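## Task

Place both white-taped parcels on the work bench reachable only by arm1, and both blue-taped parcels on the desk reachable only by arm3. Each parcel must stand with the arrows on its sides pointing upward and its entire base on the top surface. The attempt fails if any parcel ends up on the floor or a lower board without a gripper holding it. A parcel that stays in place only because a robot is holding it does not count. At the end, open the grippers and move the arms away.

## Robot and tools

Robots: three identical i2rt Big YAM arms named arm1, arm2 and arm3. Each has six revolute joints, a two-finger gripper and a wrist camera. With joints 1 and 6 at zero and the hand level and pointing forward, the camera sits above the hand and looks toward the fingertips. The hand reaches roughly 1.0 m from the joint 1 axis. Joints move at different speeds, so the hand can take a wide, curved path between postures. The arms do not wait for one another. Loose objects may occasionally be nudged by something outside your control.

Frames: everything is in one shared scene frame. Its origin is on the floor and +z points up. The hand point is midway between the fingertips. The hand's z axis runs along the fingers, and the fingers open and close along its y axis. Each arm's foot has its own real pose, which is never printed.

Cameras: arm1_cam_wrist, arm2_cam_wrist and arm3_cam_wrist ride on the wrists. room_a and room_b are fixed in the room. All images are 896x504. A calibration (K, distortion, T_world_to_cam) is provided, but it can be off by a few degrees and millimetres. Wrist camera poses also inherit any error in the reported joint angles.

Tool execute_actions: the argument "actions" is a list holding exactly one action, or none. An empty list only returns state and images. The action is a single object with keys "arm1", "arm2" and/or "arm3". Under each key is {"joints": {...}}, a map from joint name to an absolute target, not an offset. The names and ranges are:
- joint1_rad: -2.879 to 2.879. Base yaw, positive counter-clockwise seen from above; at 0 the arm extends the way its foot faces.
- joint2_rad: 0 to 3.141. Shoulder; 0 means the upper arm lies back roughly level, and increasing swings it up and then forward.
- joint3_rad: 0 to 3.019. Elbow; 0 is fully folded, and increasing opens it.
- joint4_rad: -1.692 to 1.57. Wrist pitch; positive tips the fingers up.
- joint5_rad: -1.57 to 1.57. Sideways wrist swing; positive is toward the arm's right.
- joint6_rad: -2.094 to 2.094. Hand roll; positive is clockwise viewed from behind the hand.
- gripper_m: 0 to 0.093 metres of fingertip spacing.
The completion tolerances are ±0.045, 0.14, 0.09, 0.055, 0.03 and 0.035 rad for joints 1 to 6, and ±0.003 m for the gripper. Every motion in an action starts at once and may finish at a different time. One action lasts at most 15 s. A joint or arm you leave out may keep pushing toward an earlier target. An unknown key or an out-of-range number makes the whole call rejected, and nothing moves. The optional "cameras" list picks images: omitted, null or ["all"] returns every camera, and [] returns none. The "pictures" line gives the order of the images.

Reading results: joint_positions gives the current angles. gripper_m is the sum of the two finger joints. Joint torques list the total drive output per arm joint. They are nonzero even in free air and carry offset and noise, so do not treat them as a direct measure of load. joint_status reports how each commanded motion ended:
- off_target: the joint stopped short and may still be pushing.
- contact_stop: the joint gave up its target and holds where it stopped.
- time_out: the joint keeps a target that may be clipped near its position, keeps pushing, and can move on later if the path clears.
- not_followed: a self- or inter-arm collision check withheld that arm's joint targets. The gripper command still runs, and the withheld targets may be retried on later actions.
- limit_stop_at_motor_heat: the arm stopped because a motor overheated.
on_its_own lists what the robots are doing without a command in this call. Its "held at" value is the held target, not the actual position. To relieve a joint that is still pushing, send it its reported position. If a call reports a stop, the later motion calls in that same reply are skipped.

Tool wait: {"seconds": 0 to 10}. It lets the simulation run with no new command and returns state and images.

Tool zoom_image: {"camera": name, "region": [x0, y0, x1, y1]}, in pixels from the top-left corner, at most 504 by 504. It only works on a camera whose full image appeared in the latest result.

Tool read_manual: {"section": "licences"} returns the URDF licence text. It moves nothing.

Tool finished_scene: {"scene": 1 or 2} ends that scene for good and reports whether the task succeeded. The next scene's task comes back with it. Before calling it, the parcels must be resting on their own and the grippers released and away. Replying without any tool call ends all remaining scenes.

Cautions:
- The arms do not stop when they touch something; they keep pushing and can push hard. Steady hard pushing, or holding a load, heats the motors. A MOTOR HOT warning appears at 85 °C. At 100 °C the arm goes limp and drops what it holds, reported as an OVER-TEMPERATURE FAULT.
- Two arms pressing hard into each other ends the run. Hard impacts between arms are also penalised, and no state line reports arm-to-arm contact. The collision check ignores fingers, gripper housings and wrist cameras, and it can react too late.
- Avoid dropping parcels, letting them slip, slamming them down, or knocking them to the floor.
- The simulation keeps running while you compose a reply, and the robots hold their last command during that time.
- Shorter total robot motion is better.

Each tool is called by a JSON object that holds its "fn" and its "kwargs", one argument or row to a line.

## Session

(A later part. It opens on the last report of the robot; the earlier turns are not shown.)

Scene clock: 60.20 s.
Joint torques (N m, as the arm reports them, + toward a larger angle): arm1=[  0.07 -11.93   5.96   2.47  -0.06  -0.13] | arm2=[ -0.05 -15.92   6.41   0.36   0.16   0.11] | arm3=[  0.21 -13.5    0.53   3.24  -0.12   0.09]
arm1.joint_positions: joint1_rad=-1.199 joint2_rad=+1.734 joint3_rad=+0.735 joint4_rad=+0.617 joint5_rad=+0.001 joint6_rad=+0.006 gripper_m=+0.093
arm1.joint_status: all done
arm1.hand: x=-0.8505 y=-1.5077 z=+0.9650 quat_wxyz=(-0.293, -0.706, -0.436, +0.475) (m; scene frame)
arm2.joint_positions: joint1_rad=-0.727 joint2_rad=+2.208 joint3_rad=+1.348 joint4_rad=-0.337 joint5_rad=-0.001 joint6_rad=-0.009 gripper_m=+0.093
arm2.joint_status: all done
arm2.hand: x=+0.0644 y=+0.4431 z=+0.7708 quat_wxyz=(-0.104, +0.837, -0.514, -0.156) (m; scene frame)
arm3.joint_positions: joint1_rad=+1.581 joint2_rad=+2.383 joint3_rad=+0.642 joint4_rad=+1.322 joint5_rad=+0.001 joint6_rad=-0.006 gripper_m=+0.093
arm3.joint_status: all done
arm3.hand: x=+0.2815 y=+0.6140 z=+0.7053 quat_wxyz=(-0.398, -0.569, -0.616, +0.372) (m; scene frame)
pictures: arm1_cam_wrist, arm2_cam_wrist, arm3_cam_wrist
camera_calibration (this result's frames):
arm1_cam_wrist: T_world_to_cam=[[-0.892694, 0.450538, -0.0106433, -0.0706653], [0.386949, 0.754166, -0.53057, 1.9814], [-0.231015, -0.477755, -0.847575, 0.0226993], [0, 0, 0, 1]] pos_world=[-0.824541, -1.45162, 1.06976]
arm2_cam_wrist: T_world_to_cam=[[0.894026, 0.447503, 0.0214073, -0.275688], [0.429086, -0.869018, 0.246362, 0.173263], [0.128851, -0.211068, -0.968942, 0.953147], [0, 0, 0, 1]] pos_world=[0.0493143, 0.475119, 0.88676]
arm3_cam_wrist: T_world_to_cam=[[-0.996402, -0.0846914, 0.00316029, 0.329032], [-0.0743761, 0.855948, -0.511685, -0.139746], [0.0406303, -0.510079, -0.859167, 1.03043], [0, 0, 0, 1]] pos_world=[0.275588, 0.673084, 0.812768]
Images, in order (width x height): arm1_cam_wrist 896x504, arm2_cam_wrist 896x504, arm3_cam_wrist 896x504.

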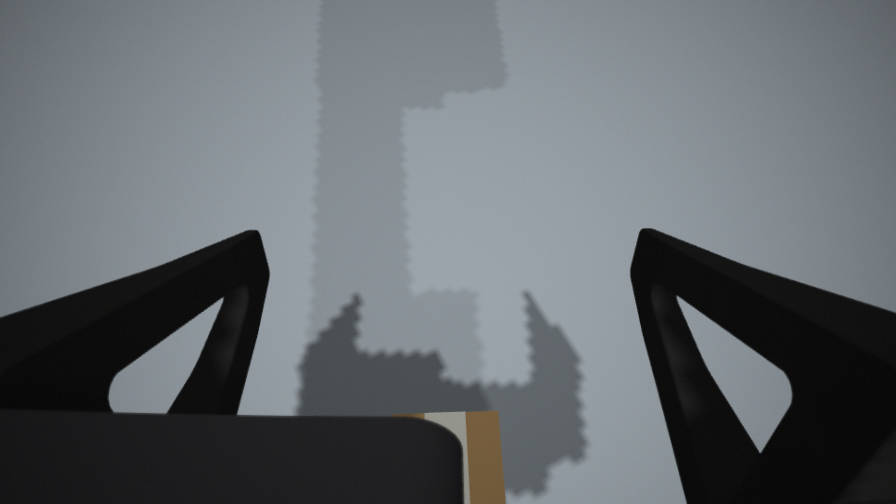

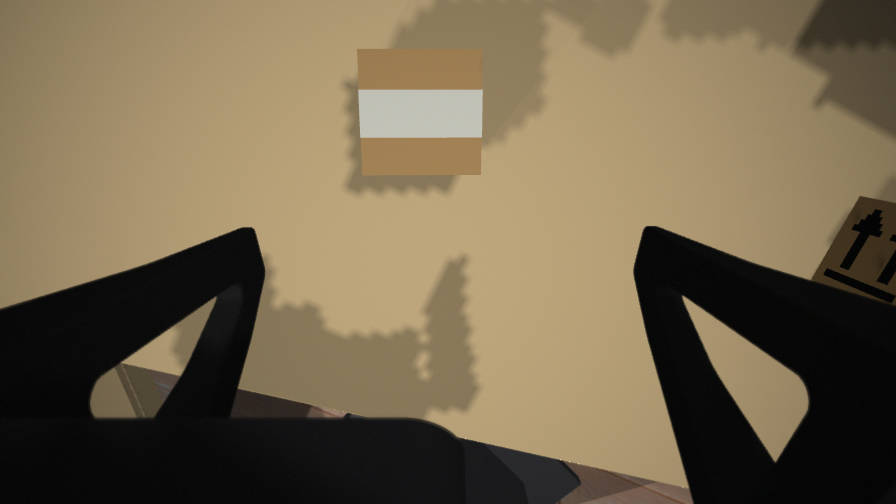

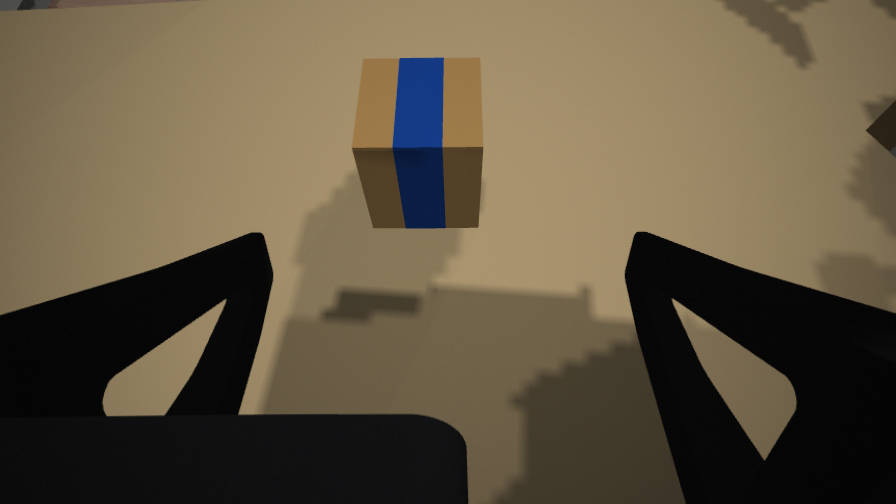

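{"fn": "execute_actions", "kwargs": {
  "actions": []
}}

Scene clock: 60.93 s.
Joint torques (N m, as the arm reports them, + toward a larger angle): arm1=[  0.02 -11.9    5.98   2.49  -0.07  -0.12] | arm2=[ -0.11 -15.84   6.4    0.36   0.16   0.12] | arm3=[  0.27 -13.42   0.54   3.25  -0.12   0.09]
arm1.joint_positions: joint1_rad=-1.199 joint2_rad=+1.734 joint3_rad=+0.735 joint4_rad=+0.617 joint5_rad=+0.001 joint6_rad=+0.006 gripper_m=+0.093
arm1.joint_status: all done
arm1.hand: x=-0.8505 y=-1.5077 z=+0.9650 quat_wxyz=(-0.293, -0.706, -0.436, +0.475) (m; scene frame)
arm2.joint_positions: joint1_rad=-0.727 joint2_rad=+2.208 joint3_rad=+1.348 joint4_rad=-0.337 joint5_rad=-0.001 joint6_rad=-0.009 gripper_m=+0.093
arm2.joint_status: all done
arm2.hand: x=+0.0644 y=+0.4431 z=+0.7708 quat_wxyz=(-0.104, +0.837, -0.514, -0.156) (m; scene frame)
arm3.joint_positions: joint1_rad=+1.581 joint2_rad=+2.383 joint3_rad=+0.642 joint4_rad=+1.322 joint5_rad=+0.001 joint6_rad=-0.006 gripper_m=+0.093
arm3.joint_status: all done
arm3.hand: x=+0.2815 y=+0.6140 z=+0.7053 quat_wxyz=(-0.398, -0.569, -0.616, +0.372) (m; scene frame)
pictures: arm1_cam_wrist, arm2_cam_wrist, arm3_cam_wrist, room_a, room_b
camera_calibration (this result's frames):
arm1_cam_wrist: T_world_to_cam=[[-0.892694, 0.450538, -0.0106433, -0.0706653], [0.386949, 0.754166, -0.53057, 1.9814], [-0.231015, -0.477755, -0.847575, 0.0226993], [0, 0, 0, 1]] pos_world=[-0.824541, -1.45162, 1.06976]
arm2_cam_wrist: T_world_to_cam=[[0.894026, 0.447503, 0.0214073, -0.275688], [0.429086, -0.869018, 0.246362, 0.173263], [0.128851, -0.211068, -0.968942, 0.953147], [0, 0, 0, 1]] pos_world=[0.0493143, 0.475119, 0.88676]
arm3_cam_wrist: T_world_to_cam=[[-0.996402, -0.0846914, 0.00316029, 0.329032], [-0.0743761, 0.855948, -0.511685, -0.139746], [0.0406303, -0.510079, -0.859167, 1.03043], [0, 0, 0, 1]] pos_world=[0.275588, 0.673084, 0.812768]
Images, in order (width x height): arm1_cam_wrist 896x504, arm2_cam_wrist 896x504, arm3_cam_wrist 896x504, room_a 896x504, room_b 896x504.

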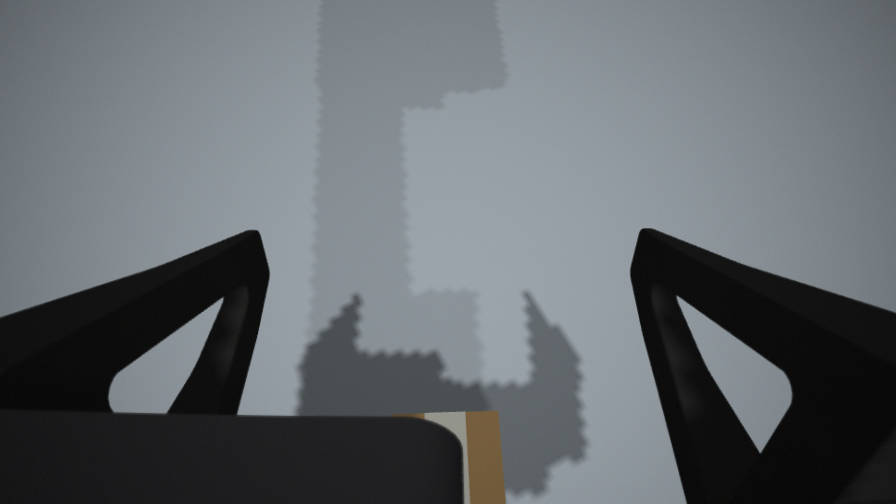

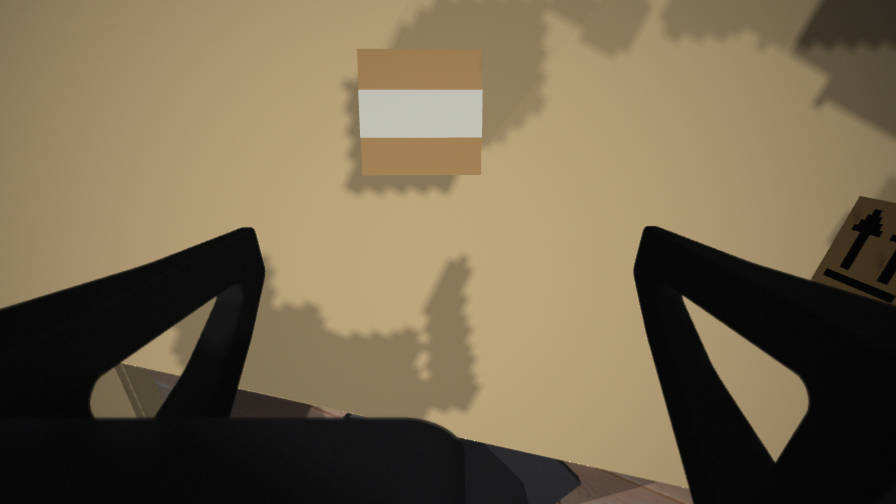

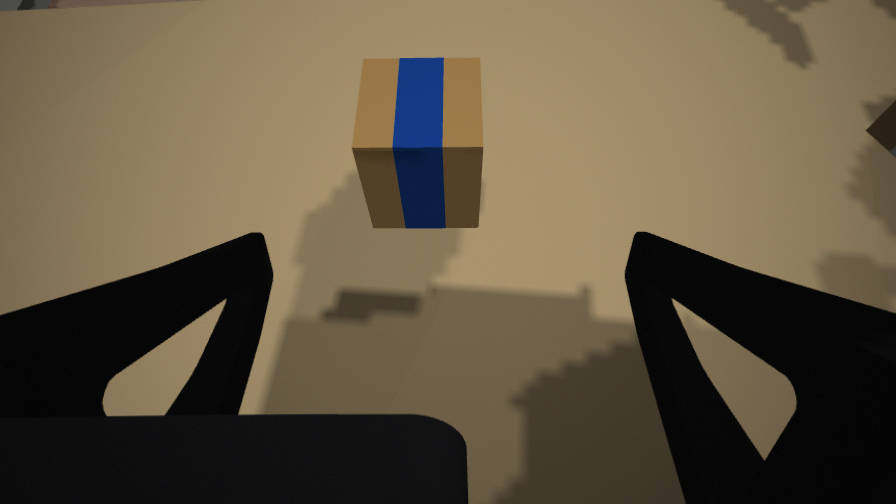

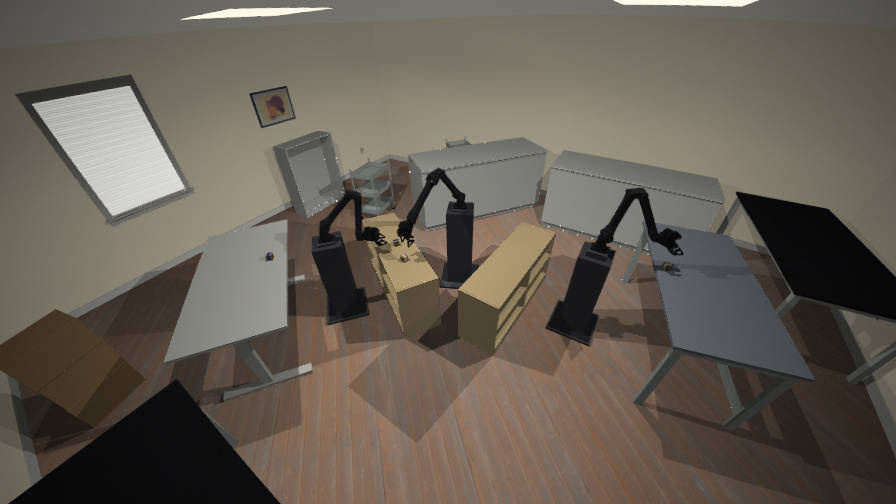

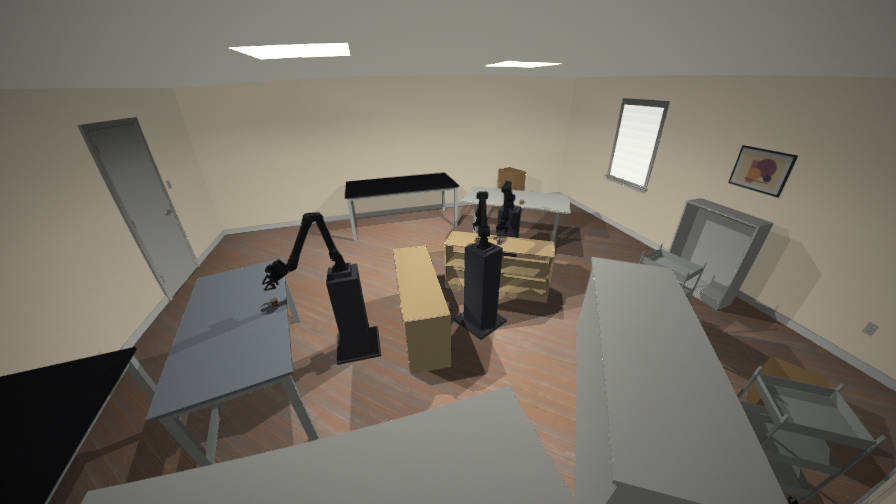

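{"fn": "execute_actions", "kwargs": {
  "actions": [
    {"arm1":{"joints":{"joint2_rad":2.10,"joint3_rad":0.734,"joint4_rad":1.013}},"arm2":{"joints":{"joint1_rad":-0.705,"joint2_rad":2.47,"joint3_rad":1.59,"joint4_rad":-0.22}},"arm3":{"joints":{"joint1_rad":1.605,"joint2_rad":2.42,"joint3_rad":1.01,"joint4_rad":1.107}}}
  ],
  "cameras": ["arm1_cam_wrist","arm2_cam_wrist","arm3_cam_wrist"]
}}

Scene clock: 63.83 s.
Joint torques (N m, as the arm reports them, + toward a larger angle): arm1=[ -0.01 -13.89   3.13   2.47  -0.07  -0.13] | arm2=[ -0.3  -19.18   7.69   1.16   0.16   0.11] | arm3=[  0.18 -17.24   3.82   2.36  -0.12   0.09]
arm1.joint_positions: joint1_rad=-1.199 joint2_rad=+2.093 joint3_rad=+0.732 joint4_rad=+1.000 joint5_rad=+0.001 joint6_rad=+0.006 gripper_m=+0.093
arm1.joint_status: all done
arm1.hand: x=-0.8480 y=-1.5013 z=+0.8488 quat_wxyz=(-0.298, -0.701, -0.433, +0.482) (m; scene frame)
arm2.joint_positions: joint1_rad=-0.708 joint2_rad=+2.476 joint3_rad=+1.555 joint4_rad=-0.231 joint5_rad=-0.001 joint6_rad=-0.009 gripper_m=+0.093
arm2.joint_status: all done
arm2.hand: x=+0.0306 y=+0.4843 z=+0.6769 quat_wxyz=(-0.114, +0.838, -0.504, -0.175) (m; scene frame)
arm3.joint_positions: joint1_rad=+1.600 joint2_rad=+2.398 joint3_rad=+1.007 joint4_rad=+1.116 joint5_rad=+0.001 joint6_rad=-0.006 gripper_m=+0.093
arm3.joint_status: all done
arm3.hand: x=+0.3048 y=+0.4673 z=+0.7346 quat_wxyz=(-0.445, -0.535, -0.591, +0.408) (m; scene frame)
pictures: arm1_cam_wrist, arm2_cam_wrist, arm3_cam_wrist
camera_calibration (this result's frames):
arm1_cam_wrist: T_world_to_cam=[[-0.892844, 0.450237, -0.01078, -0.0730627], [0.381925, 0.744259, -0.547915, 1.90957], [-0.238668, -0.49332, -0.836464, -0.111377], [0, 0, 0, 1]] pos_world=[-0.821128, -1.44326, 0.952331]
arm2_cam_wrist: T_world_to_cam=[[0.885535, 0.464063, 0.0217546, -0.269862], [0.450538, -0.869264, 0.203458, 0.275251], [0.113328, -0.170368, -0.978842, 0.862631], [0, 0, 0, 1]] pos_world=[0.0172011, 0.511464, 0.794248]
arm3_cam_wrist: T_world_to_cam=[[-0.994711, -0.102619, 0.00444964, 0.346649], [-0.082471, 0.772091, -0.630139, 0.131215], [0.0612284, -0.627173, -0.77647, 0.967527], [0, 0, 0, 1]] pos_world=[0.296397, 0.541069, 0.832397]
Images, in order (width x height): arm1_cam_wrist 896x504, arm2_cam_wrist 896x504, arm3_cam_wrist 896x504.

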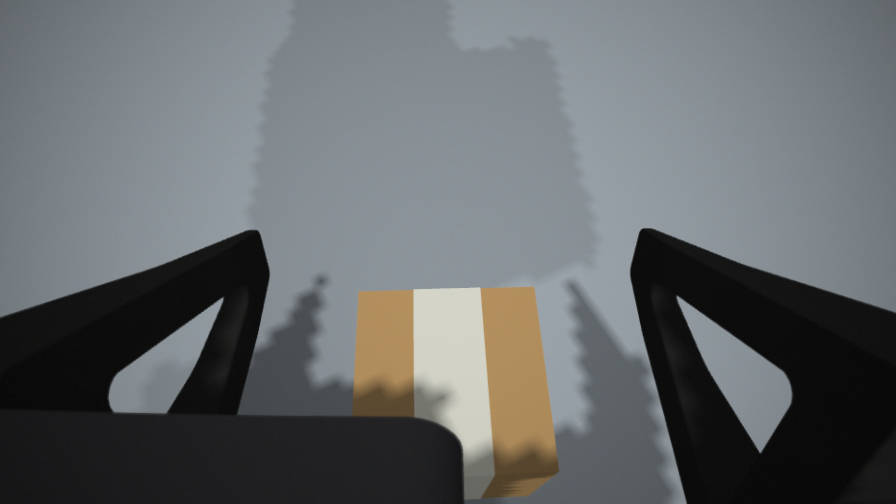

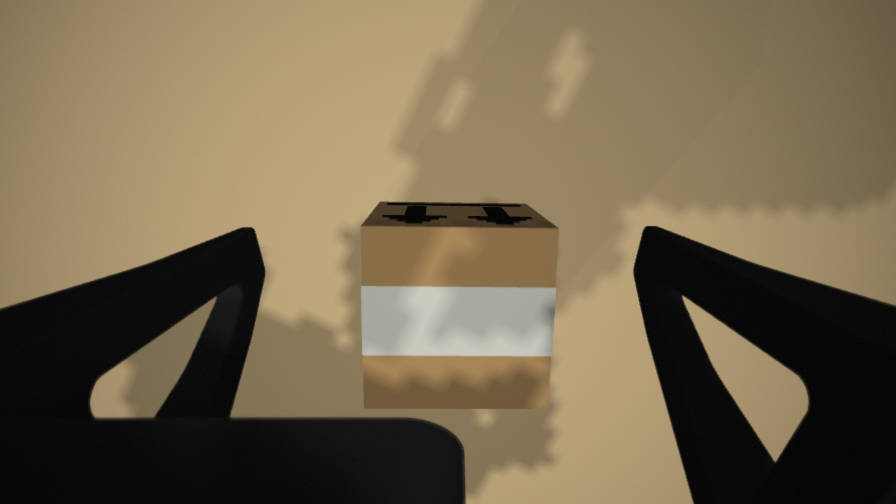

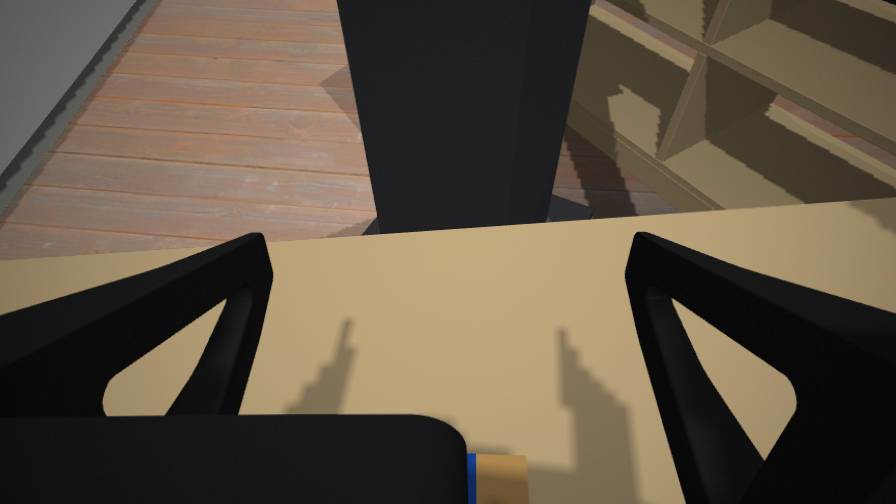

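{"fn": "execute_actions", "kwargs": {
  "actions": [
    {"arm1":{"joints":{"joint2_rad":2.195}},"arm2":{"joints":{"joint2_rad":2.545}},"arm3":{"joints":{"joint2_rad":2.555}}}
  ],
  "cameras": ["arm1_cam_wrist","arm2_cam_wrist","arm3_cam_wrist"]
}}

Scene clock: 65.33 s.
Joint torques (N m, as the arm reports them, + toward a larger angle): arm1=[ -0.03 -13.26   2.27   2.19  -0.06  -0.11] | arm2=[ -0.23 -18.71   6.73   1.06   0.16   0.12] | arm3=[  0.1  -18.41   2.46   2.55  -0.12   0.09]
arm1.joint_positions: joint1_rad=-1.199 joint2_rad=+2.179 joint3_rad=+0.732 joint4_rad=+1.005 joint5_rad=+0.001 joint6_rad=+0.006 gripper_m=+0.093
arm1.joint_status: all done
arm1.hand: x=-0.8412 y=-1.4869 z=+0.8031 quat_wxyz=(-0.280, -0.720, -0.445, +0.453) (m; scene frame)
arm2.joint_positions: joint1_rad=-0.708 joint2_rad=+2.542 joint3_rad=+1.563 joint4_rad=-0.231 joint5_rad=-0.001 joint6_rad=-0.009 gripper_m=+0.093
arm2.joint_status: all done
arm2.hand: x=+0.0401 y=+0.4668 z=+0.6357 quat_wxyz=(-0.099, +0.843, -0.507, -0.151) (m; scene frame)
arm3.joint_positions: joint1_rad=+1.600 joint2_rad=+2.550 joint3_rad=+1.006 joint4_rad=+1.109 joint5_rad=+0.001 joint6_rad=-0.006 gripper_m=+0.093
arm3.joint_status: all done
arm3.hand: x=+0.3007 y=+0.5114 z=+0.6401 quat_wxyz=(-0.397, -0.566, -0.625, +0.363) (m; scene frame)
pictures: arm1_cam_wrist, arm2_cam_wrist, arm3_cam_wrist
camera_calibration (this result's frames):
arm1_cam_wrist: T_world_to_cam=[[-0.892265, 0.451397, -0.0102067, -0.0721639], [0.400647, 0.78112, -0.478888, 1.88627], [-0.208196, -0.431384, -0.877817, 0.0100149], [0, 0, 0, 1]] pos_world=[-0.818034, -1.43651, 0.911367]
arm2_cam_wrist: T_world_to_cam=[[0.885262, 0.464601, 0.0213701, -0.269296], [0.443818, -0.857615, 0.259852, 0.223084], [0.139055, -0.220553, -0.965412, 0.832149], [0, 0, 0, 1]] pos_world=[0.0236748, 0.499968, 0.751153]
arm3_cam_wrist: T_world_to_cam=[[-0.994639, -0.103365, 0.00302766, 0.348801], [-0.0911427, 0.862449, -0.49787, -0.0909798], [0.0488509, -0.495477, -0.867246, 0.916534], [0, 0, 0, 1]] pos_world=[0.293866, 0.56864, 0.748508]
Images, in order (width x height): arm1_cam_wrist 896x504, arm2_cam_wrist 896x504, arm3_cam_wrist 896x504.

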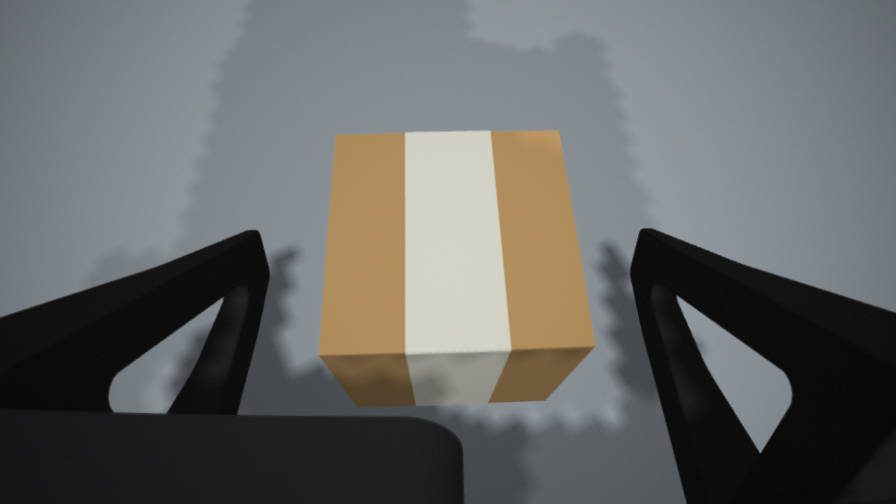

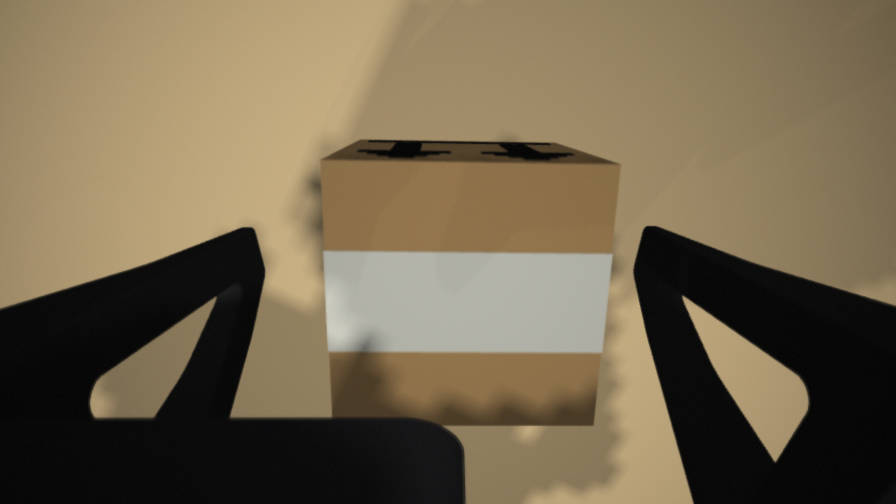

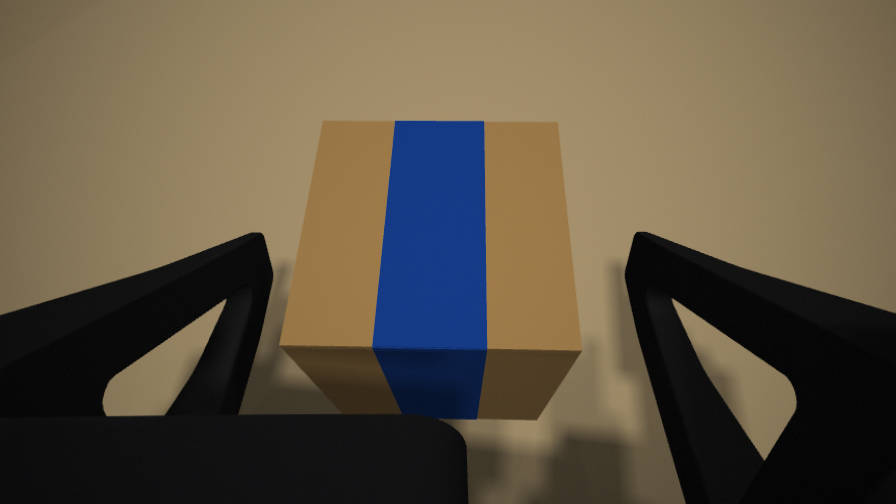

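All three straddle their parcels. Close grippers.

{"fn": "execute_actions", "kwargs": {
  "actions": [
    {"arm1":{"joints":{"gripper_m":0.03}},"arm2":{"joints":{"gripper_m":0.03}},"arm3":{"joints":{"gripper_m":0.03}}}
  ],
  "cameras": []
}}

Scene clock: 66.03 s.
Joint torques (N m, as the arm reports them, + toward a larger angle): arm1=[ -0.04 -13.5    2.35   2.26  -0.07  -0.11] | arm2=[ -0.27 -18.42   6.73   1.19   0.15   0.11] | arm3=[  0.15 -18.06   2.44   2.57  -0.1    0.08]
arm1.joint_positions: joint1_rad=-1.199 joint2_rad=+2.179 joint3_rad=+0.732 joint4_rad=+1.005 joint5_rad=+0.001 joint6_rad=+0.006 gripper_m=+0.049
arm1.joint_status: gripper_m off_target (ended at +0.049, target +0.030)
arm1.hand: x=-0.8412 y=-1.4869 z=+0.8031 quat_wxyz=(-0.280, -0.720, -0.445, +0.453) (m; scene frame)
arm2.joint_positions: joint1_rad=-0.708 joint2_rad=+2.542 joint3_rad=+1.563 joint4_rad=-0.231 joint5_rad=-0.001 joint6_rad=-0.008 gripper_m=+0.049
arm2.joint_status: gripper_m off_target (ended at +0.049, target +0.030)
arm2.hand: x=+0.0401 y=+0.4668 z=+0.6357 quat_wxyz=(-0.099, +0.843, -0.507, -0.151) (m; scene frame)
arm3.joint_positions: joint1_rad=+1.600 joint2_rad=+2.550 joint3_rad=+1.006 joint4_rad=+1.109 joint5_rad=+0.001 joint6_rad=-0.006 gripper_m=+0.050
arm3.joint_status: gripper_m off_target (ended at +0.050, target +0.030)
arm3.hand: x=+0.3008 y=+0.5114 z=+0.6401 quat_wxyz=(-0.397, -0.566, -0.625, +0.363) (m; scene frame)
pictures: none
No camera images: the call's "cameras" was empty. Leave "cameras" out to get every camera's image.

{"fn": "execute_actions", "kwargs": {
  "actions": [
    {"arm1":{"joints":{"joint2_rad":2.0,"joint3_rad":1.87,"joint4_rad":-1.455}},"arm2":{"joints":{"joint1_rad":1.139,"joint2_rad":2.36}},"arm3":{"joints":{"joint2_rad":1.7,"joint3_rad":1.2,"joint4_rad":-1.31}}}
  ],
  "cameras": ["arm2_cam_wrist","room_a"]
}}

Scene clock: 69.87 s.
Joint torques (N m, as the arm reports them, + toward a larger angle): arm1=[ -0.09 -21.06  11.76   0.19  -0.06  -0.12] | arm2=[ -0.43 -17.94   6.11   0.88   0.21   0.11] | arm3=[  0.1  -13.19   8.55   0.2   -0.11   0.09]
arm1.joint_positions: joint1_rad=-1.199 joint2_rad=+2.002 joint3_rad=+1.825 joint4_rad=-1.447 joint5_rad=+0.001 joint6_rad=+0.006 gripper_m=+0.049
arm1.joint_status: all done
arm1.hand: x=-0.8589 y=-1.5253 z=+1.0177 quat_wxyz=(+0.018, -0.851, -0.524, -0.023) (m; scene frame)
arm2.joint_positions: joint1_rad=+1.138 joint2_rad=+2.345 joint3_rad=+1.593 joint4_rad=-0.217 joint5_rad=-0.002 joint6_rad=-0.008 gripper_m=+0.050
arm2.joint_status: all done
arm2.hand: x=-0.2039 y=-0.6463 z=+0.7746 quat_wxyz=(+0.107, +0.888, +0.355, -0.271) (m; scene frame)
arm3.joint_positions: joint1_rad=+1.600 joint2_rad=+1.681 joint3_rad=+1.195 joint4_rad=-1.300 joint5_rad=+0.001 joint6_rad=-0.006 gripper_m=+0.050
arm3.joint_status: all done
arm3.hand: x=+0.2825 y=+0.7018 z=+0.9211 quat_wxyz=(+0.079, -0.667, -0.737, -0.072) (m; scene frame)
pictures: arm2_cam_wrist, room_a
camera_calibration (this result's frames):
arm2_cam_wrist: T_world_to_cam=[[-0.685936, 0.72759, 0.0101611, 0.319199], [0.727424, 0.685289, 0.0351072, 0.569754], [0.0185804, 0.0314728, -0.999332, 0.919275], [0, 0, 0, 1]] pos_world=[-0.212583, -0.651625, 0.895415]
Images, in order (width x height): arm2_cam_wrist 896x504, room_a 896x504.

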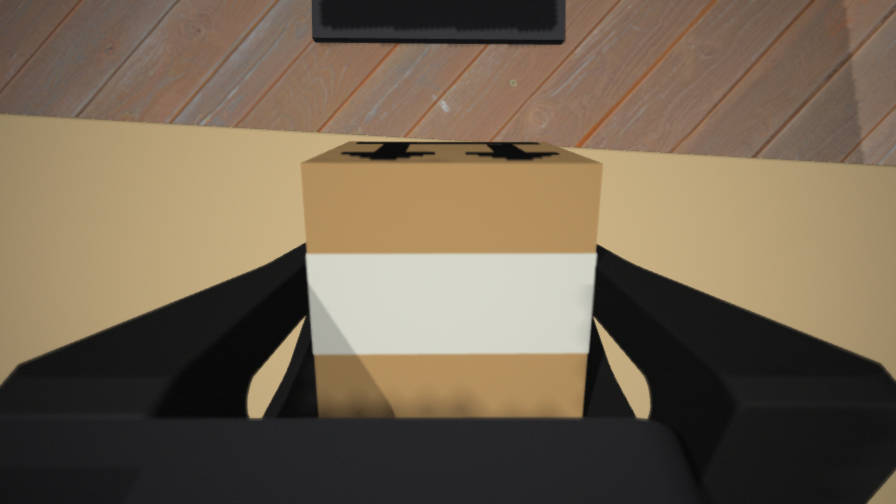

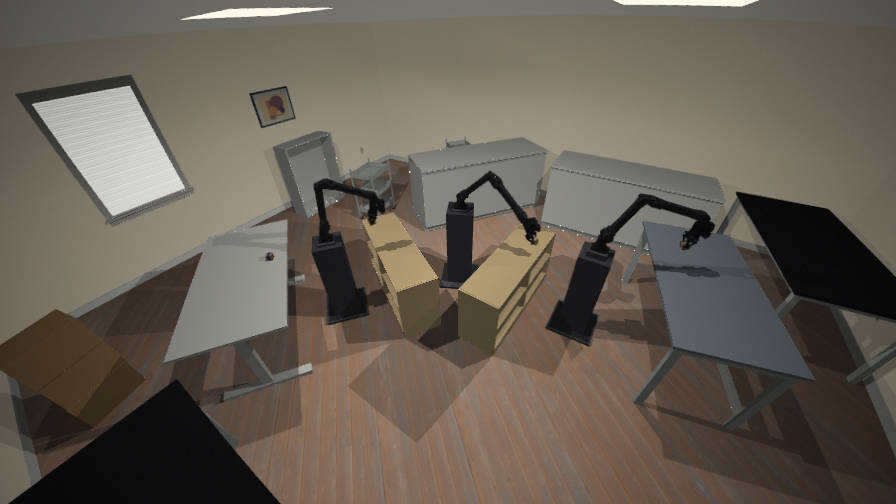

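{"fn": "execute_actions", "kwargs": {
  "actions": [
    {"arm1":{"joints":{"joint2_rad":2.37,"joint3_rad":1.84,"joint4_rad":-1.465}},"arm2":{"joints":{"joint2_rad":2.515,"joint3_rad":1.593,"joint4_rad":-0.283}},"arm3":{"joints":{"joint1_rad":-1.25,"joint2_rad":2.17,"joint3_rad":1.57,"joint4_rad":-1.315}}}
  ],
  "cameras": ["arm3_cam_wrist","room_a"]
}}

Scene clock: 73.23 s.
Joint torques (N m, as the arm reports them, + toward a larger angle): arm1=[ -0.1  -23.93   7.52  -0.04  -0.05  -0.11] | arm2=[ -0.16 -19.29   5.57   0.3    0.19   0.1 ] | arm3=[ -0.56 -20.9    7.94   0.03  -0.14   0.08]
arm1.joint_positions: joint1_rad=-1.199 joint2_rad=+2.387 joint3_rad=+1.825 joint4_rad=-1.470 joint5_rad=+0.001 joint6_rad=+0.006 gripper_m=+0.049
arm1.joint_status: all done
arm1.hand: x=-0.8387 y=-1.4819 z=+0.8017 quat_wxyz=(+0.125, -0.829, -0.510, -0.195) (m; scene frame)
arm2.joint_positions: joint1_rad=+1.138 joint2_rad=+2.524 joint3_rad=+1.584 joint4_rad=-0.274 joint5_rad=-0.002 joint6_rad=-0.008 gripper_m=+0.049
arm2.joint_status: all done
arm2.hand: x=-0.1499 y=-0.5959 z=+0.6407 quat_wxyz=(+0.063, +0.915, +0.365, -0.160) (m; scene frame)
arm3.joint_positions: joint1_rad=-1.254 joint2_rad=+2.167 joint3_rad=+1.562 joint4_rad=-1.308 joint5_rad=+0.002 joint6_rad=-0.006 gripper_m=+0.050
arm3.joint_status: all done
arm3.hand: x=+0.0499 y=+1.6009 z=+0.7965 quat_wxyz=(-0.095, -0.818, +0.549, -0.142) (m; scene frame)
pictures: arm3_cam_wrist, room_a
camera_calibration (this result's frames):
arm3_cam_wrist: T_world_to_cam=[[0.926147, 0.377084, -0.00765995, -0.64507], [0.222791, -0.53058, 0.817832, 0.190869], [0.304327, -0.75914, -0.575406, 1.78119], [0, 0, 0, 1]] pos_world=[0.0128407, 1.69669, 0.863869]
Images, in order (width x height): arm3_cam_wrist 896x504, room_a 896x504.

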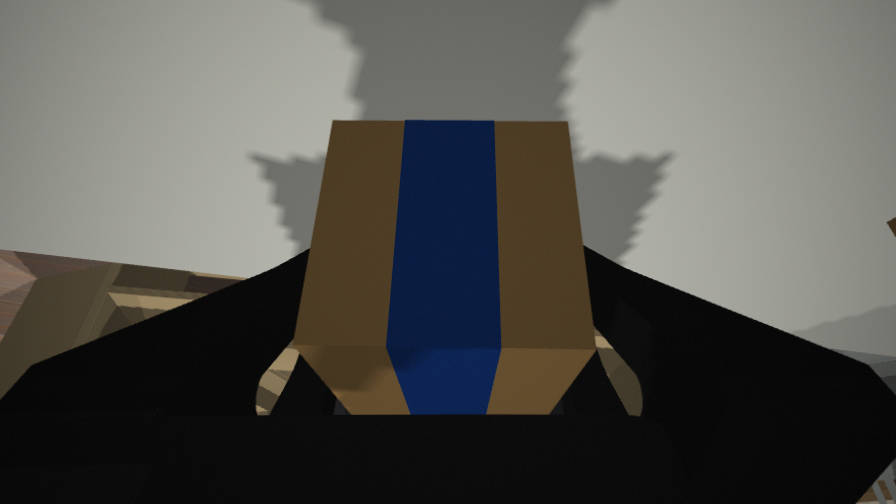

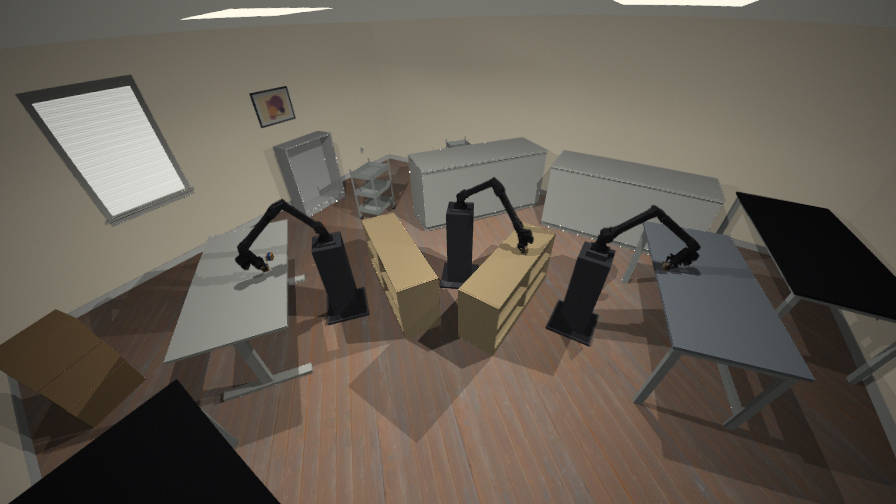

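{"fn": "execute_actions", "kwargs": {
  "actions": [
    {"arm1":{"joints":{"joint2_rad":2.387,"gripper_m":0.093}},"arm2":{"joints":{"joint2_rad":2.548}},"arm3":{"joints":{"joint2_rad":2.262}}}
  ],
  "cameras": ["arm1_cam_wrist"]
}}

Scene clock: 74.40 s.
Joint torques (N m, as the arm reports them, + toward a larger angle): arm1=[ -0.06 -22.71   7.55  -0.02  -0.06  -0.11] | arm2=[ -0.1  -17.52   5.45   0.27   0.21   0.1 ] | arm3=[  0.04 -20.57   7.26  -0.17  -0.14   0.09]
arm1.joint_positions: joint1_rad=-1.199 joint2_rad=+2.387 joint3_rad=+1.825 joint4_rad=-1.470 joint5_rad=+0.001 joint6_rad=+0.006 gripper_m=+0.093
arm1.joint_status: all done
arm1.hand: x=-0.8387 y=-1.4819 z=+0.8017 quat_wxyz=(+0.125, -0.829, -0.510, -0.195) (m; scene frame)
arm2.joint_positions: joint1_rad=+1.138 joint2_rad=+2.532 joint3_rad=+1.584 joint4_rad=-0.274 joint5_rad=-0.001 joint6_rad=-0.008 gripper_m=+0.049
arm2.joint_status: all done
arm2.hand: x=-0.1475 y=-0.5936 z=+0.6352 quat_wxyz=(+0.062, +0.916, +0.365, -0.156) (m; scene frame)
arm3.joint_positions: joint1_rad=-1.254 joint2_rad=+2.246 joint3_rad=+1.562 joint4_rad=-1.308 joint5_rad=+0.002 joint6_rad=-0.006 gripper_m=+0.050
arm3.joint_status: all done
arm3.hand: x=+0.0557 y=+1.5867 z=+0.7574 quat_wxyz=(-0.117, -0.812, +0.545, -0.174) (m; scene frame)
pictures: arm1_cam_wrist
camera_calibration (this result's frames):
arm1_cam_wrist: T_world_to_cam=[[-0.888795, 0.458106, 0.0135212, -0.0784004], [0.222072, 0.404671, 0.887088, 0.0779864], [0.400908, 0.791442, -0.461403, 2.00057], [0, 0, 0, 1]] pos_world=[-0.889046, -1.57898, 0.854947]
Images, in order (width x height): arm1_cam_wrist 896x504.

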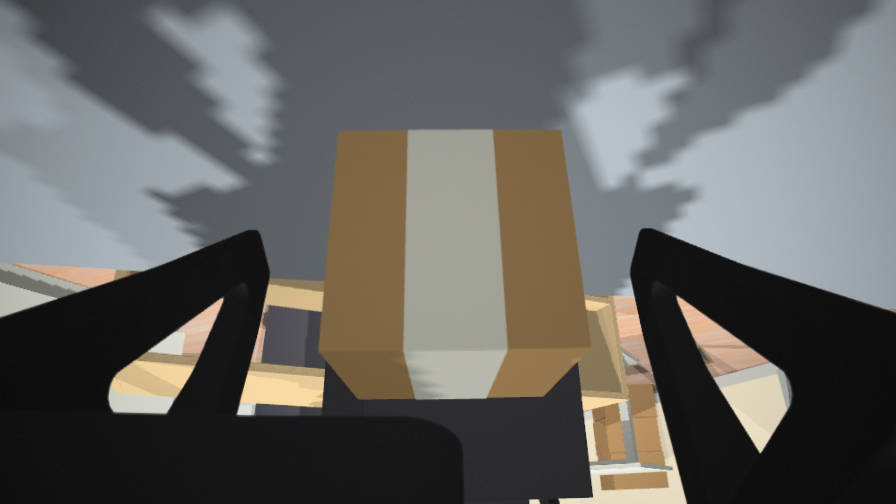

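{"fn": "execute_actions", "kwargs": {
  "actions": [
    {"arm1":{"joints":{"joint2_rad":1.9,"joint3_rad":1.5,"joint4_rad":-0.9}},"arm2":{"joints":{"joint2_rad":2.532,"gripper_m":0.093}},"arm3":{"joints":{"joint2_rad":2.295}}}
  ],
  "cameras": []
}}

Scene clock: 76.40 s.
Joint torques (N m, as the arm reports them, + toward a larger angle): arm1=[ -0.03 -16.04   8.19   1.34  -0.05  -0.1 ] | arm2=[ -0.16 -18.74   5.55   0.28   0.18   0.1 ] | arm3=[  0.03 -18.81   7.21  -0.16  -0.15   0.08]
arm1.joint_positions: joint1_rad=-1.199 joint2_rad=+1.866 joint3_rad=+1.505 joint4_rad=-0.908 joint5_rad=+0.001 joint6_rad=+0.006 gripper_m=+0.093
arm1.joint_status: all done
arm1.hand: x=-0.8691 y=-1.5455 z=+0.9876 quat_wxyz=(-0.076, -0.842, -0.519, +0.127) (m; scene frame)
arm2.joint_positions: joint1_rad=+1.138 joint2_rad=+2.532 joint3_rad=+1.584 joint4_rad=-0.274 joint5_rad=-0.001 joint6_rad=-0.008 gripper_m=+0.093
arm2.joint_status: all done
arm2.hand: x=-0.1475 y=-0.5936 z=+0.6352 quat_wxyz=(+0.062, +0.916, +0.365, -0.156) (m; scene frame)
arm3.joint_positions: joint1_rad=-1.254 joint2_rad=+2.263 joint3_rad=+1.562 joint4_rad=-1.308 joint5_rad=+0.002 joint6_rad=-0.006 gripper_m=+0.050
arm3.joint_status: all done
arm3.hand: x=+0.0571 y=+1.5832 z=+0.7491 quat_wxyz=(-0.122, -0.810, +0.544, -0.181) (m; scene frame)
pictures: none
No camera images: the call's "cameras" was empty. Leave "cameras" out to get every camera's image.

{"fn": "execute_actions", "kwargs": {
  "actions": [
    {"arm1":{"joints":{"joint1_rad":1.565,"joint2_rad":1.87,"joint3_rad":1.11,"joint4_rad":-0.17}},"arm2":{"joints":{"joint2_rad":0.9,"joint3_rad":0.5,"joint4_rad":-1.0}},"arm3":{"joints":{"joint2_rad":2.263,"gripper_m":0.093}}}
  ],
  "cameras": ["arm1_cam_wrist","arm3_cam_wrist","room_a"]
}}

Scene clock: 79.27 s.
Joint torques (N m, as the arm reports them, + toward a larger angle): arm1=[ -0.32 -17.01   6.83   1.74  -0.06  -0.12] | arm2=[-0.17 -1.47  7.2   0.08  0.19  0.1 ] | arm3=[ -0.01 -21.59   7.2   -0.15  -0.15   0.09]
arm1.joint_positions: joint1_rad=+1.569 joint2_rad=+1.866 joint3_rad=+1.116 joint4_rad=-0.175 joint5_rad=+0.000 joint6_rad=+0.006 gripper_m=+0.093
arm1.joint_status: all done
arm1.hand: x=-0.1271 y=-0.5637 z=+0.9057 quat_wxyz=(-0.296, +0.338, -0.886, -0.119) (m; scene frame)
arm2.joint_positions: joint1_rad=+1.138 joint2_rad=+0.898 joint3_rad=+0.501 joint4_rad=-0.994 joint5_rad=-0.001 joint6_rad=-0.008 gripper_m=+0.093
arm2.joint_status: all done
arm2.hand: x=+0.1732 y=-0.2941 z=+0.9698 quat_wxyz=(+0.031, +0.926, +0.369, -0.078) (m; scene frame)
arm3.joint_positions: joint1_rad=-1.254 joint2_rad=+2.263 joint3_rad=+1.562 joint4_rad=-1.308 joint5_rad=+0.002 joint6_rad=-0.006 gripper_m=+0.093
arm3.joint_status: all done
arm3.hand: x=+0.0571 y=+1.5832 z=+0.7491 quat_wxyz=(-0.122, -0.810, +0.544, -0.181) (m; scene frame)
pictures: arm1_cam_wrist, arm3_cam_wrist, room_a
camera_calibration (this result's frames):
arm1_cam_wrist: T_world_to_cam=[[0.661809, -0.749464, -0.0176778, -0.323354], [-0.749645, -0.661399, -0.0241491, -0.44299], [0.00640682, 0.0292342, -0.999552, 1.04421], [0, 0, 0, 1]] pos_world=[-0.124777, -0.565861, 1.02733]
arm3_cam_wrist: T_world_to_cam=[[0.926455, 0.37632, -0.00805905, -0.643887], [0.192375, -0.454983, 0.869472, 0.0620069], [0.323534, -0.807077, -0.493916, 1.75205], [0, 0, 0, 1]] pos_world=[0.0177574, 1.68456, 0.806262]
Images, in order (width x height): arm1_cam_wrist 896x504, arm3_cam_wrist 896x504, room_a 896x504.

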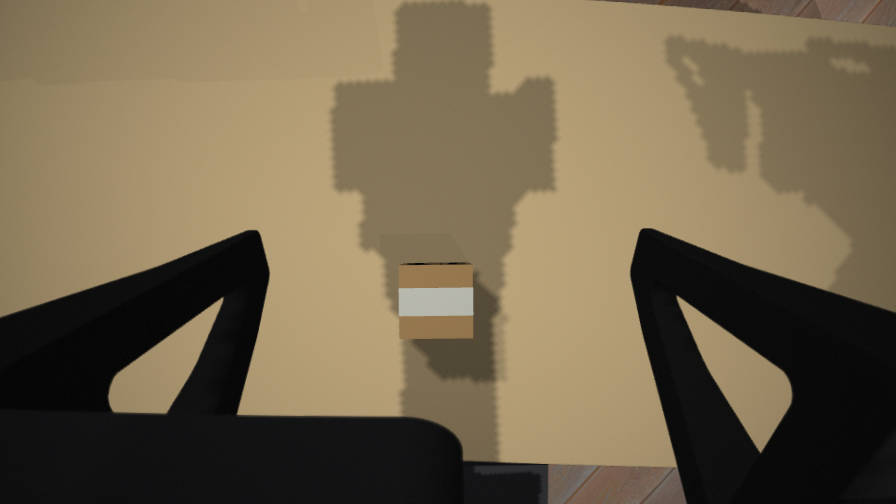

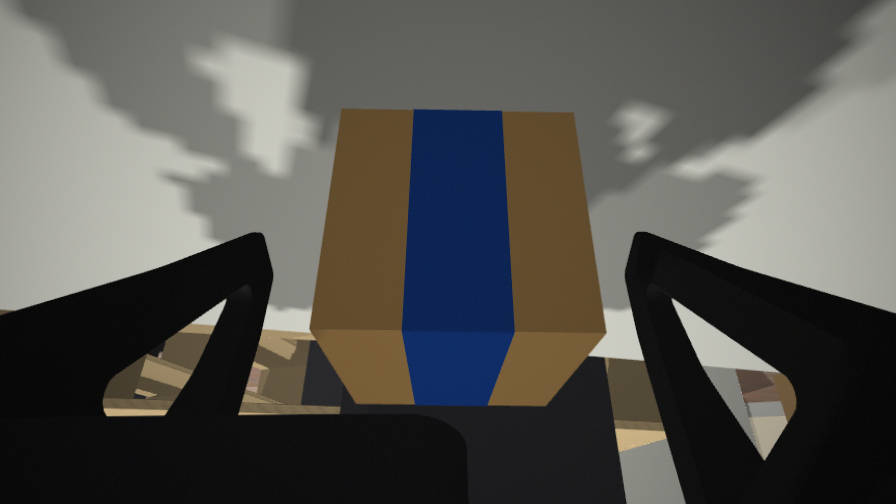

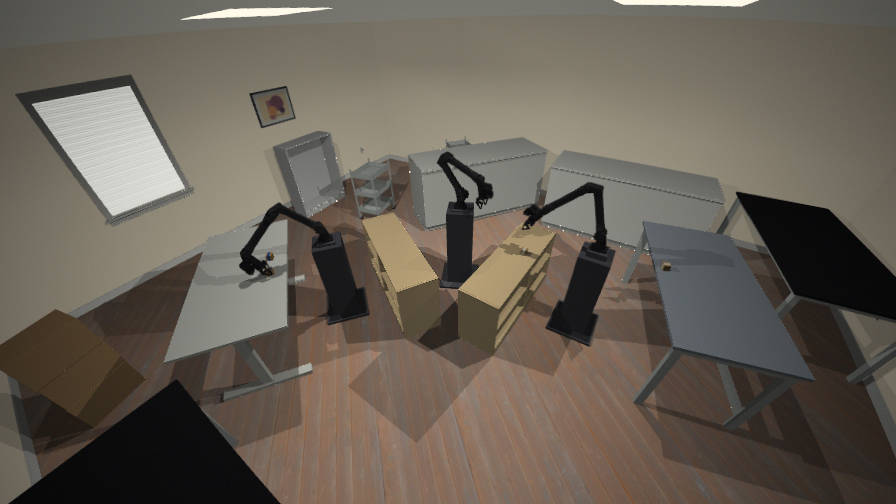

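{"fn": "execute_actions", "kwargs": {
  "actions": [
    {"arm1":{"joints":{"joint1_rad":1.59,"joint2_rad":2.395,"joint3_rad":1.295,"joint4_rad":-0.06}},"arm3":{"joints":{"joint2_rad":1.7}}}
  ],
  "cameras": ["arm1_cam_wrist","arm3_cam_wrist"]
}}

Scene clock: 81.17 s.
Joint torques (N m, as the arm reports them, + toward a larger angle): arm1=[  1.44 -21.08   5.57   1.31  -0.06  -0.1 ] | arm2=[-0.19 -1.48  7.17  0.12  0.18  0.1 ] | arm3=[  0.03 -14.57  10.45   1.07  -0.15   0.08]
arm1.joint_positions: joint1_rad=+1.577 joint2_rad=+2.405 joint3_rad=+1.279 joint4_rad=-0.063 joint5_rad=+0.000 joint6_rad=+0.006 gripper_m=+0.093
arm1.joint_status: all done
arm1.hand: x=-0.1465 y=-0.5724 z=+0.6507 quat_wxyz=(-0.176, +0.354, -0.916, -0.073) (m; scene frame)
arm2.joint_positions: joint1_rad=+1.138 joint2_rad=+0.898 joint3_rad=+0.501 joint4_rad=-0.994 joint5_rad=-0.001 joint6_rad=-0.008 gripper_m=+0.093
arm2.joint_status: not commanded
arm2.hand: x=+0.1732 y=-0.2941 z=+0.9698 quat_wxyz=(+0.031, +0.926, +0.369, -0.078) (m; scene frame)
arm3.joint_positions: joint1_rad=-1.254 joint2_rad=+1.675 joint3_rad=+1.560 joint4_rad=-1.309 joint5_rad=+0.002 joint6_rad=-0.006 gripper_m=+0.093
arm3.joint_status: all done
arm3.hand: x=+0.0416 y=+1.6214 z=+1.0524 quat_wxyz=(+0.042, -0.828, +0.556, +0.060) (m; scene frame)
pictures: arm1_cam_wrist, arm3_cam_wrist
camera_calibration (this result's frames):
arm1_cam_wrist: T_world_to_cam=[[0.666123, -0.745715, -0.0137271, -0.321286], [-0.722138, -0.649447, 0.238194, -0.62931], [-0.18654, -0.148754, -0.971121, 0.641091], [0, 0, 0, 1]] pos_world=[-0.120843, -0.552926, 0.768064]
arm3_cam_wrist: T_world_to_cam=[[0.924887, 0.380214, -0.00455309, -0.651334], [0.341065, -0.824242, 0.451995, 0.850541], [0.168102, -0.419597, -0.892009, 1.73479], [0, 0, 0, 1]] pos_world=[0.020699, 1.67661, 1.16004]
Images, in order (width x height): arm1_cam_wrist 896x504, arm3_cam_wrist 896x504.

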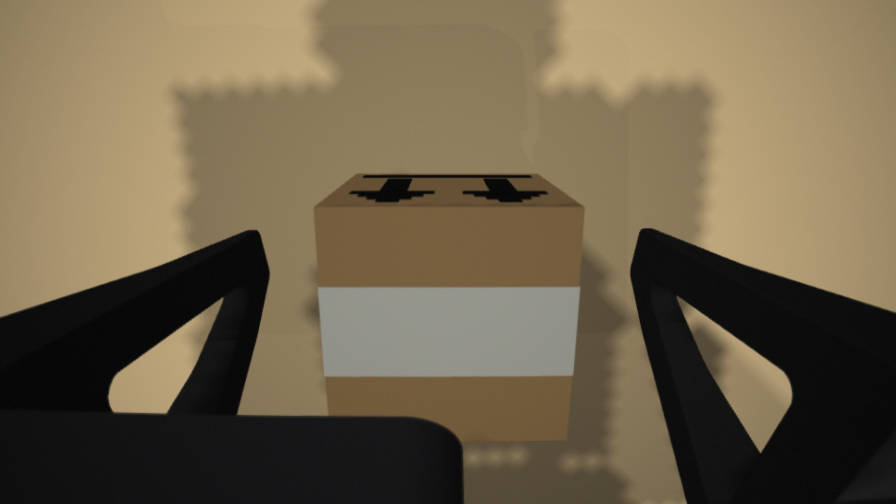

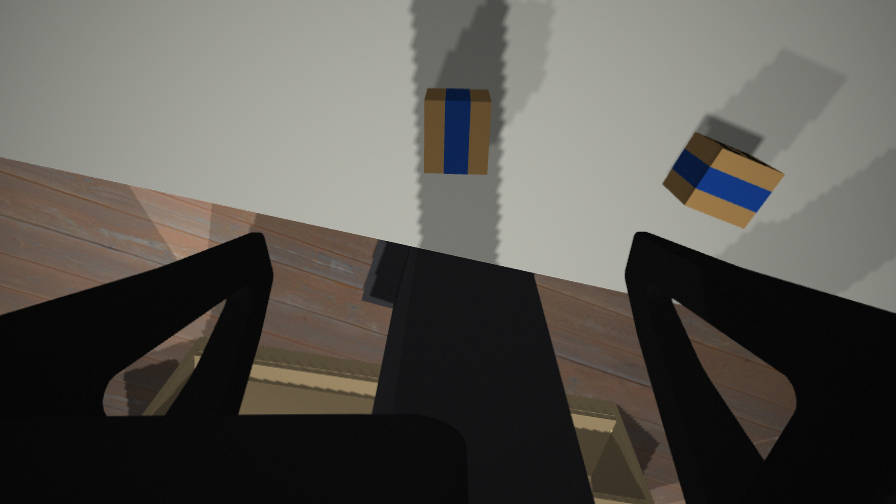

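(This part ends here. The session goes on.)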